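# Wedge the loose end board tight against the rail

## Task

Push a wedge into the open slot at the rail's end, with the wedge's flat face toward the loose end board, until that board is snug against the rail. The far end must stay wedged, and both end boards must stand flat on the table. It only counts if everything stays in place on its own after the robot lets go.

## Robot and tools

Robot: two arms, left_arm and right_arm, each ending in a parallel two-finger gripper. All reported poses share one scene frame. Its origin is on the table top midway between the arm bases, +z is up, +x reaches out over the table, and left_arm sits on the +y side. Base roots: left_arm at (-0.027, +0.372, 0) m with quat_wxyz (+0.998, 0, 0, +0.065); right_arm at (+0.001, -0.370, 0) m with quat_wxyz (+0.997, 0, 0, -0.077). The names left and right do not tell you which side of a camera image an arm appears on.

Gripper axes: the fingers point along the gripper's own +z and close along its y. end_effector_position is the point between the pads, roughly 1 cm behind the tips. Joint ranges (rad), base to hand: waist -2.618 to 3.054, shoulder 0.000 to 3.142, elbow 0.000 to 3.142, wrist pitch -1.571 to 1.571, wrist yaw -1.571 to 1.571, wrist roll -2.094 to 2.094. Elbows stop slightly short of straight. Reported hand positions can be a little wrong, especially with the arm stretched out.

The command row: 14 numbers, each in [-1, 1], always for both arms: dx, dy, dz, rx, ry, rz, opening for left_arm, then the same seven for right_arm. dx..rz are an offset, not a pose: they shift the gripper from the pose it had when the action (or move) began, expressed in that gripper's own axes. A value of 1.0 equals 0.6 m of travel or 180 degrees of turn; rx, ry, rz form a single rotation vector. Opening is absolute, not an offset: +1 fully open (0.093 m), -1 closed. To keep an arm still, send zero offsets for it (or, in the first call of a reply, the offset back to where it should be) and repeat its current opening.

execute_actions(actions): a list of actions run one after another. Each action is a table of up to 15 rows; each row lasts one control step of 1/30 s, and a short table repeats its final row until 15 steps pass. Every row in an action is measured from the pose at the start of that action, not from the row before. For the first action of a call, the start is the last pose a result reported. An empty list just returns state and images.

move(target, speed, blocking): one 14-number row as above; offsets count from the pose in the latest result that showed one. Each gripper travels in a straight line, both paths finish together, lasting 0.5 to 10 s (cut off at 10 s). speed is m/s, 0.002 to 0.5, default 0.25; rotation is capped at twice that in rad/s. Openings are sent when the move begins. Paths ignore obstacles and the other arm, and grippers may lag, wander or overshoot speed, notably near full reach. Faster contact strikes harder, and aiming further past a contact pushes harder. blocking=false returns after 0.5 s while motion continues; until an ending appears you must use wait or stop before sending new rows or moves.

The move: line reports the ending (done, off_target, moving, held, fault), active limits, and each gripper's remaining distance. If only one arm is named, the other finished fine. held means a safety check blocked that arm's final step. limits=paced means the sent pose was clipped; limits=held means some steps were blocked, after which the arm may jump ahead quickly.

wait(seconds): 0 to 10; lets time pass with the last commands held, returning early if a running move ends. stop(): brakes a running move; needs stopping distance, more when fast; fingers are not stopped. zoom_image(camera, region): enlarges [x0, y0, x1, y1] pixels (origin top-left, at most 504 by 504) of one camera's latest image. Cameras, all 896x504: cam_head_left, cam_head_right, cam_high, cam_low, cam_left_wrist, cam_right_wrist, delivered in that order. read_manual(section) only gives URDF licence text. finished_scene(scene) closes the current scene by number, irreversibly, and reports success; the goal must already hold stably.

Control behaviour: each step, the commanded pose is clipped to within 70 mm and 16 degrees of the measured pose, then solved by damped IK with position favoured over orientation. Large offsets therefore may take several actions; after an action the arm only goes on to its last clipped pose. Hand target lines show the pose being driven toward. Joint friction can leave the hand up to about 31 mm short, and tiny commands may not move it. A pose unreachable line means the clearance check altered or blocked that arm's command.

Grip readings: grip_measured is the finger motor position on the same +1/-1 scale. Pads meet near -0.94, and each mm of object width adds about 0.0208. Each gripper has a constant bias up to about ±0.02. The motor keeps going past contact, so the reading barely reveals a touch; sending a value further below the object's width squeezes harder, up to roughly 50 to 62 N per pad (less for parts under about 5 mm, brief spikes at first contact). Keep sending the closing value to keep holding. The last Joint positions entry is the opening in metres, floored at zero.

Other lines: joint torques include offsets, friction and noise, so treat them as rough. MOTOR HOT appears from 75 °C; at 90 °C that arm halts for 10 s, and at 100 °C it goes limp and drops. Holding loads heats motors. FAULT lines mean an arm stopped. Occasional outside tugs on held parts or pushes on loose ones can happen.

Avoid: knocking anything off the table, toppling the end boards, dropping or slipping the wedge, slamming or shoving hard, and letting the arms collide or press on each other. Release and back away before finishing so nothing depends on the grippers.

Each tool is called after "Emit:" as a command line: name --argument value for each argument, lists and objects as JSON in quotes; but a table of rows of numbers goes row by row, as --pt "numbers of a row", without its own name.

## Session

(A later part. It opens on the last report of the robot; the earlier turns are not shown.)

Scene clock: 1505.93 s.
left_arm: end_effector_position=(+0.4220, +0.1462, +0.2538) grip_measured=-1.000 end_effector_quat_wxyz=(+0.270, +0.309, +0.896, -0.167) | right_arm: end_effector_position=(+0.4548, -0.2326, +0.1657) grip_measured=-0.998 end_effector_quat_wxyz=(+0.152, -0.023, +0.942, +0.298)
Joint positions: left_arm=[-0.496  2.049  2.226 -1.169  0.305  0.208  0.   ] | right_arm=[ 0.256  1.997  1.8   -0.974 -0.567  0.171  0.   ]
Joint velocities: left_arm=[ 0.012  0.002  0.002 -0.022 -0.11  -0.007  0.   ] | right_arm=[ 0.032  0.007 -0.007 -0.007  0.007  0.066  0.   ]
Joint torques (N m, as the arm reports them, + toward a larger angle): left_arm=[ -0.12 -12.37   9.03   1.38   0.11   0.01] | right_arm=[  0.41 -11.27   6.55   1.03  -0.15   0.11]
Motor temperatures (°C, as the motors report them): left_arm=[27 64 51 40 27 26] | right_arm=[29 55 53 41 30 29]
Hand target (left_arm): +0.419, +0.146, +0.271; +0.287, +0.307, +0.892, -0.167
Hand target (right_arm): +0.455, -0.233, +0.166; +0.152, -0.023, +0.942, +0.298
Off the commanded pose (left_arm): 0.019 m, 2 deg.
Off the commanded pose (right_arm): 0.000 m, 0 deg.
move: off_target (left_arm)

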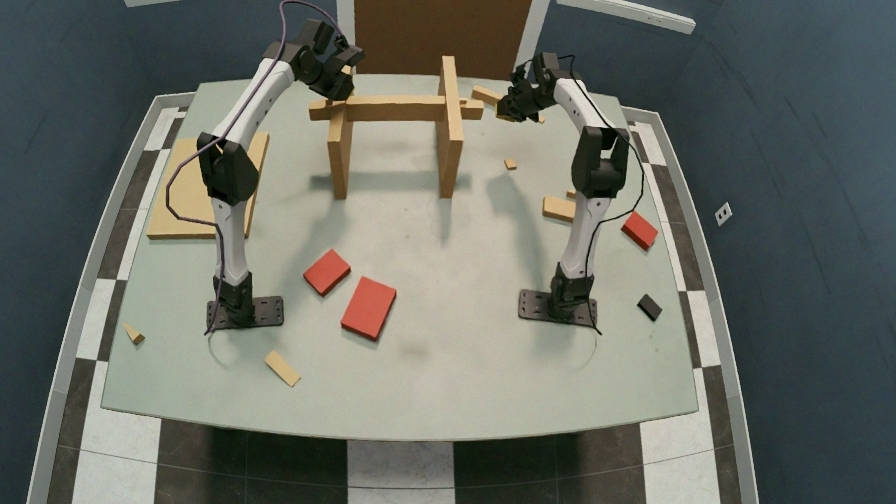

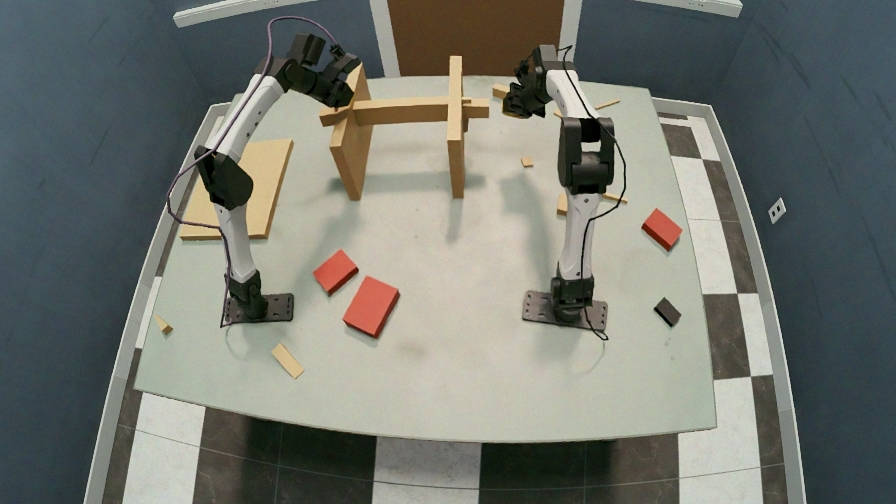

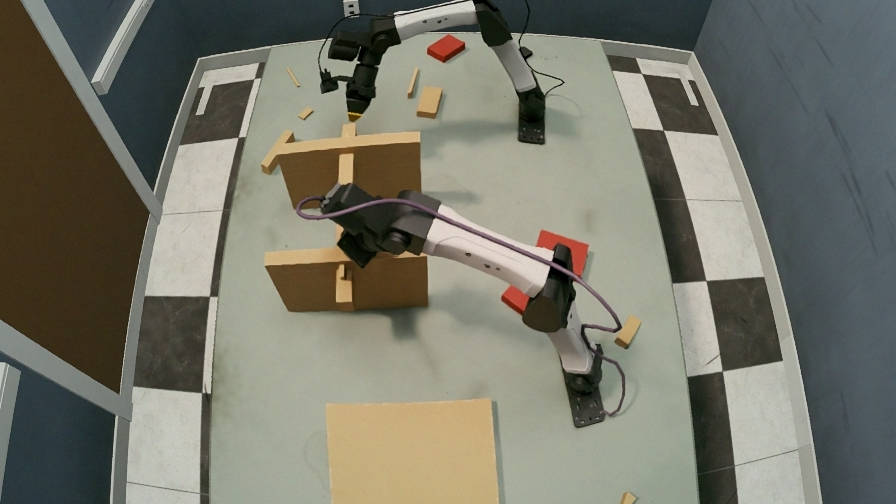

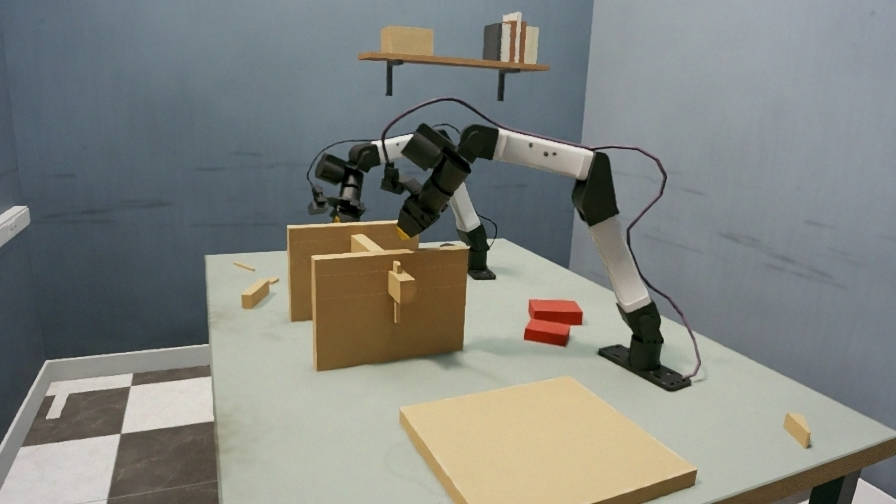

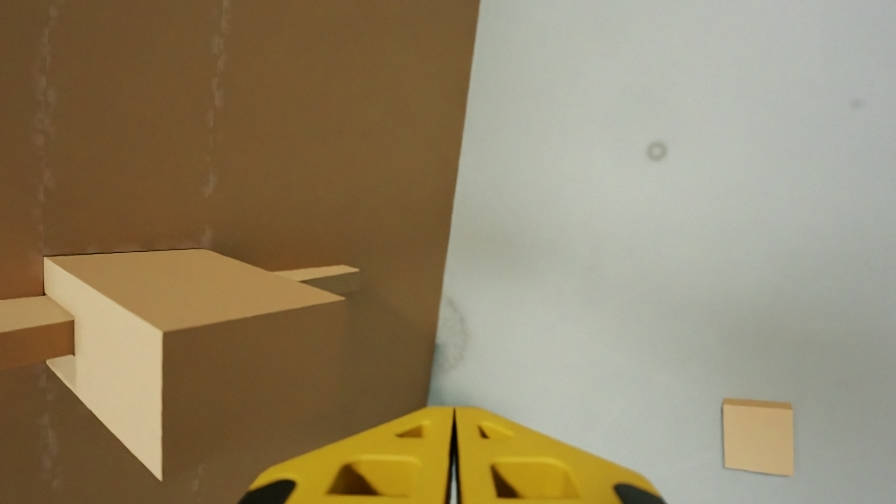

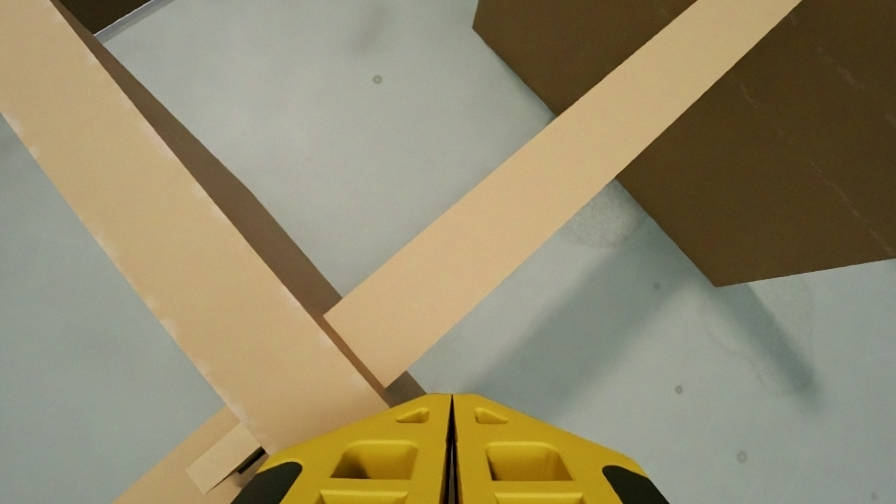

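Emit:
move --target '[0.0085, 0.0138, -0.0085, 0, 0, 0, -1, 0, 0, 0, 0, 0, 0, -1]' --speed 0.05

Emit:
zoom_image --camera "cam_right_wrist" --region '[310, 260, 450, 400]'

Scene clock: 1534.87 s.
left_arm: end_effector_position=(+0.4236, +0.1527, +0.2493) grip_measured=-1.000 end_effector_quat_wxyz=(+0.266, +0.309, +0.898, -0.166) | right_arm: end_effector_position=(+0.4548, -0.2326, +0.1657) grip_measured=-0.998 end_effector_quat_wxyz=(+0.152, -0.023, +0.942, +0.298)
Joint positions: left_arm=[-0.481  2.049  2.213 -1.169  0.311  0.221  0.   ] | right_arm=[ 0.256  1.997  1.8   -0.974 -0.567  0.171  0.   ]
Joint velocities: left_arm=[ 0.002 -0.002 -0.007 -0.066  0.007 -0.051  0.   ] | right_arm=[ 0.012 -0.002 -0.012 -0.007  0.007 -0.022  0.   ]
Joint torques (N m, as the arm reports them, + toward a larger angle): left_arm=[  0.89 -12.02   6.19   1.43   0.19   0.17] | right_arm=[  0.4  -11.27   6.56   1.03  -0.15   0.11]
Motor temperatures (°C, as the motors report them): left_arm=[27 71 51 40 27 26] | right_arm=[29 55 53 41 30 29]
Hand target (left_arm): +0.422, +0.157, +0.254; +0.270, +0.309, +0.896, -0.167
Hand target (right_arm): +0.455, -0.233, +0.166; +0.152, -0.023, +0.942, +0.298
Off the commanded pose (left_arm): 0.007 m, 1 deg.
Off the commanded pose (right_arm): 0.000 m, 0 deg.
move: done

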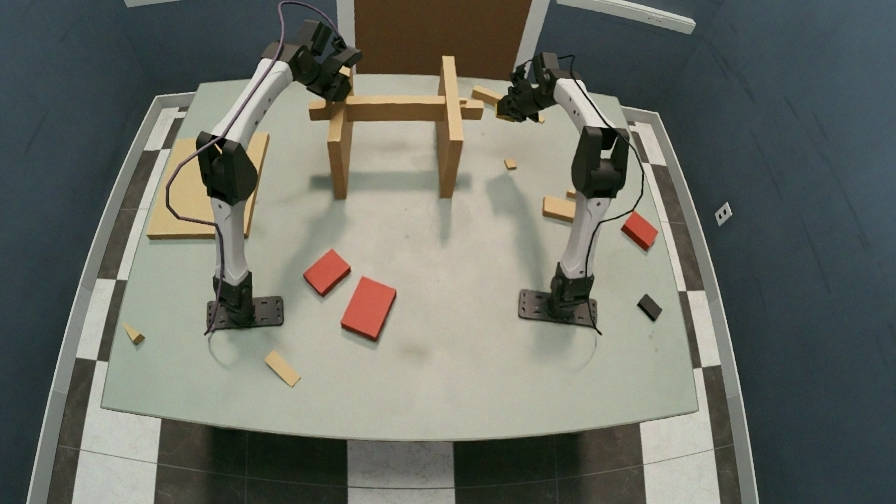

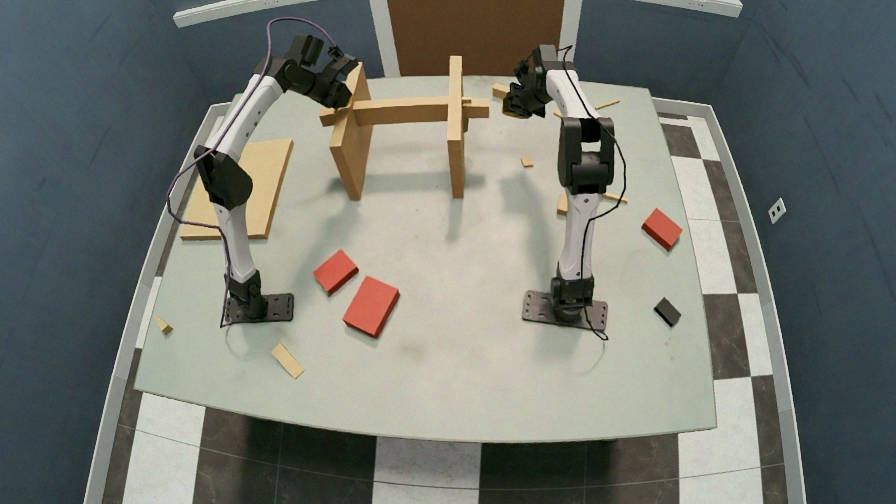

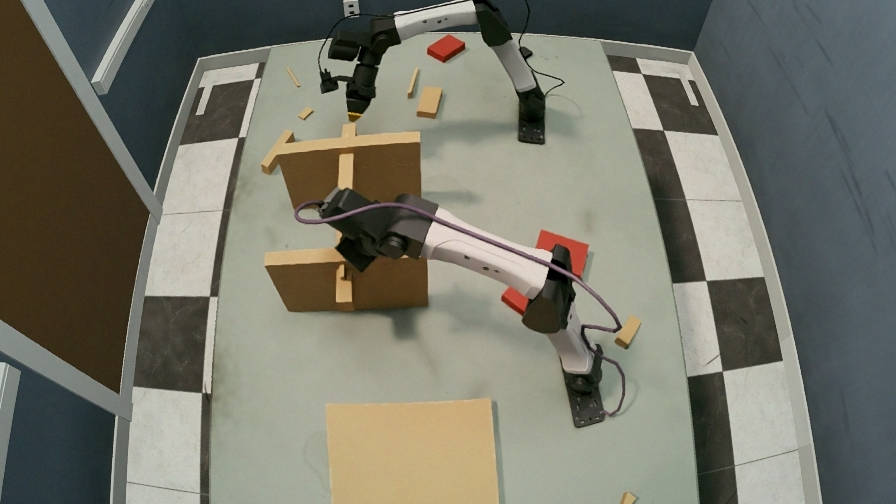

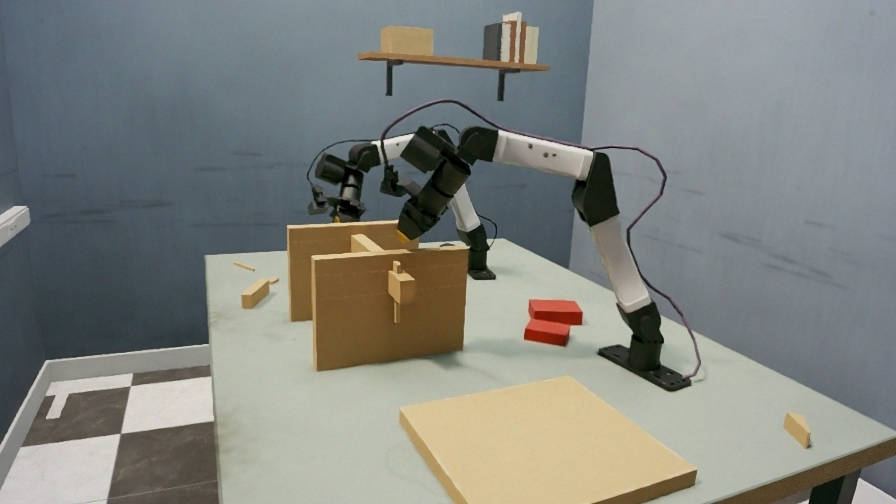

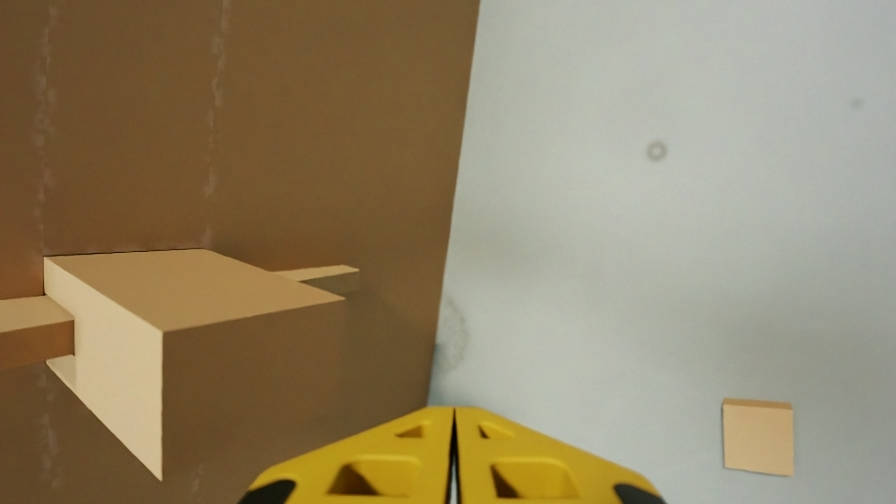

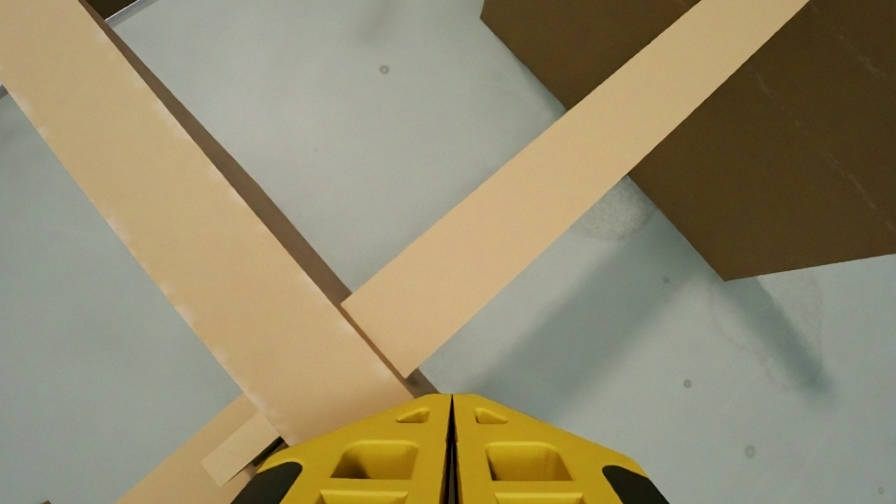

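Region (310, 260, 450, 400) of cam_right_wrist's 896x504 image, scaled by 3.600, with more detail than that image has.

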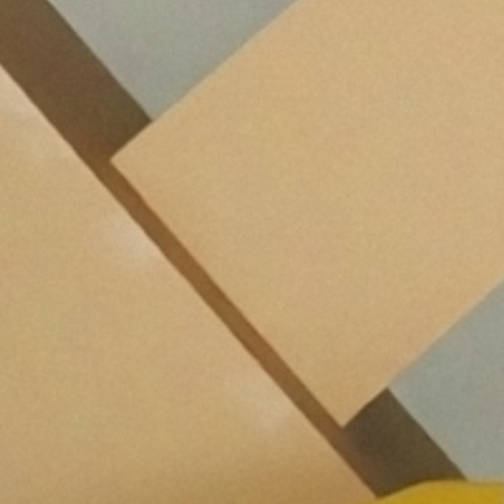

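Emit:
finished_scene --scene 2

The scene is finished: the task was done.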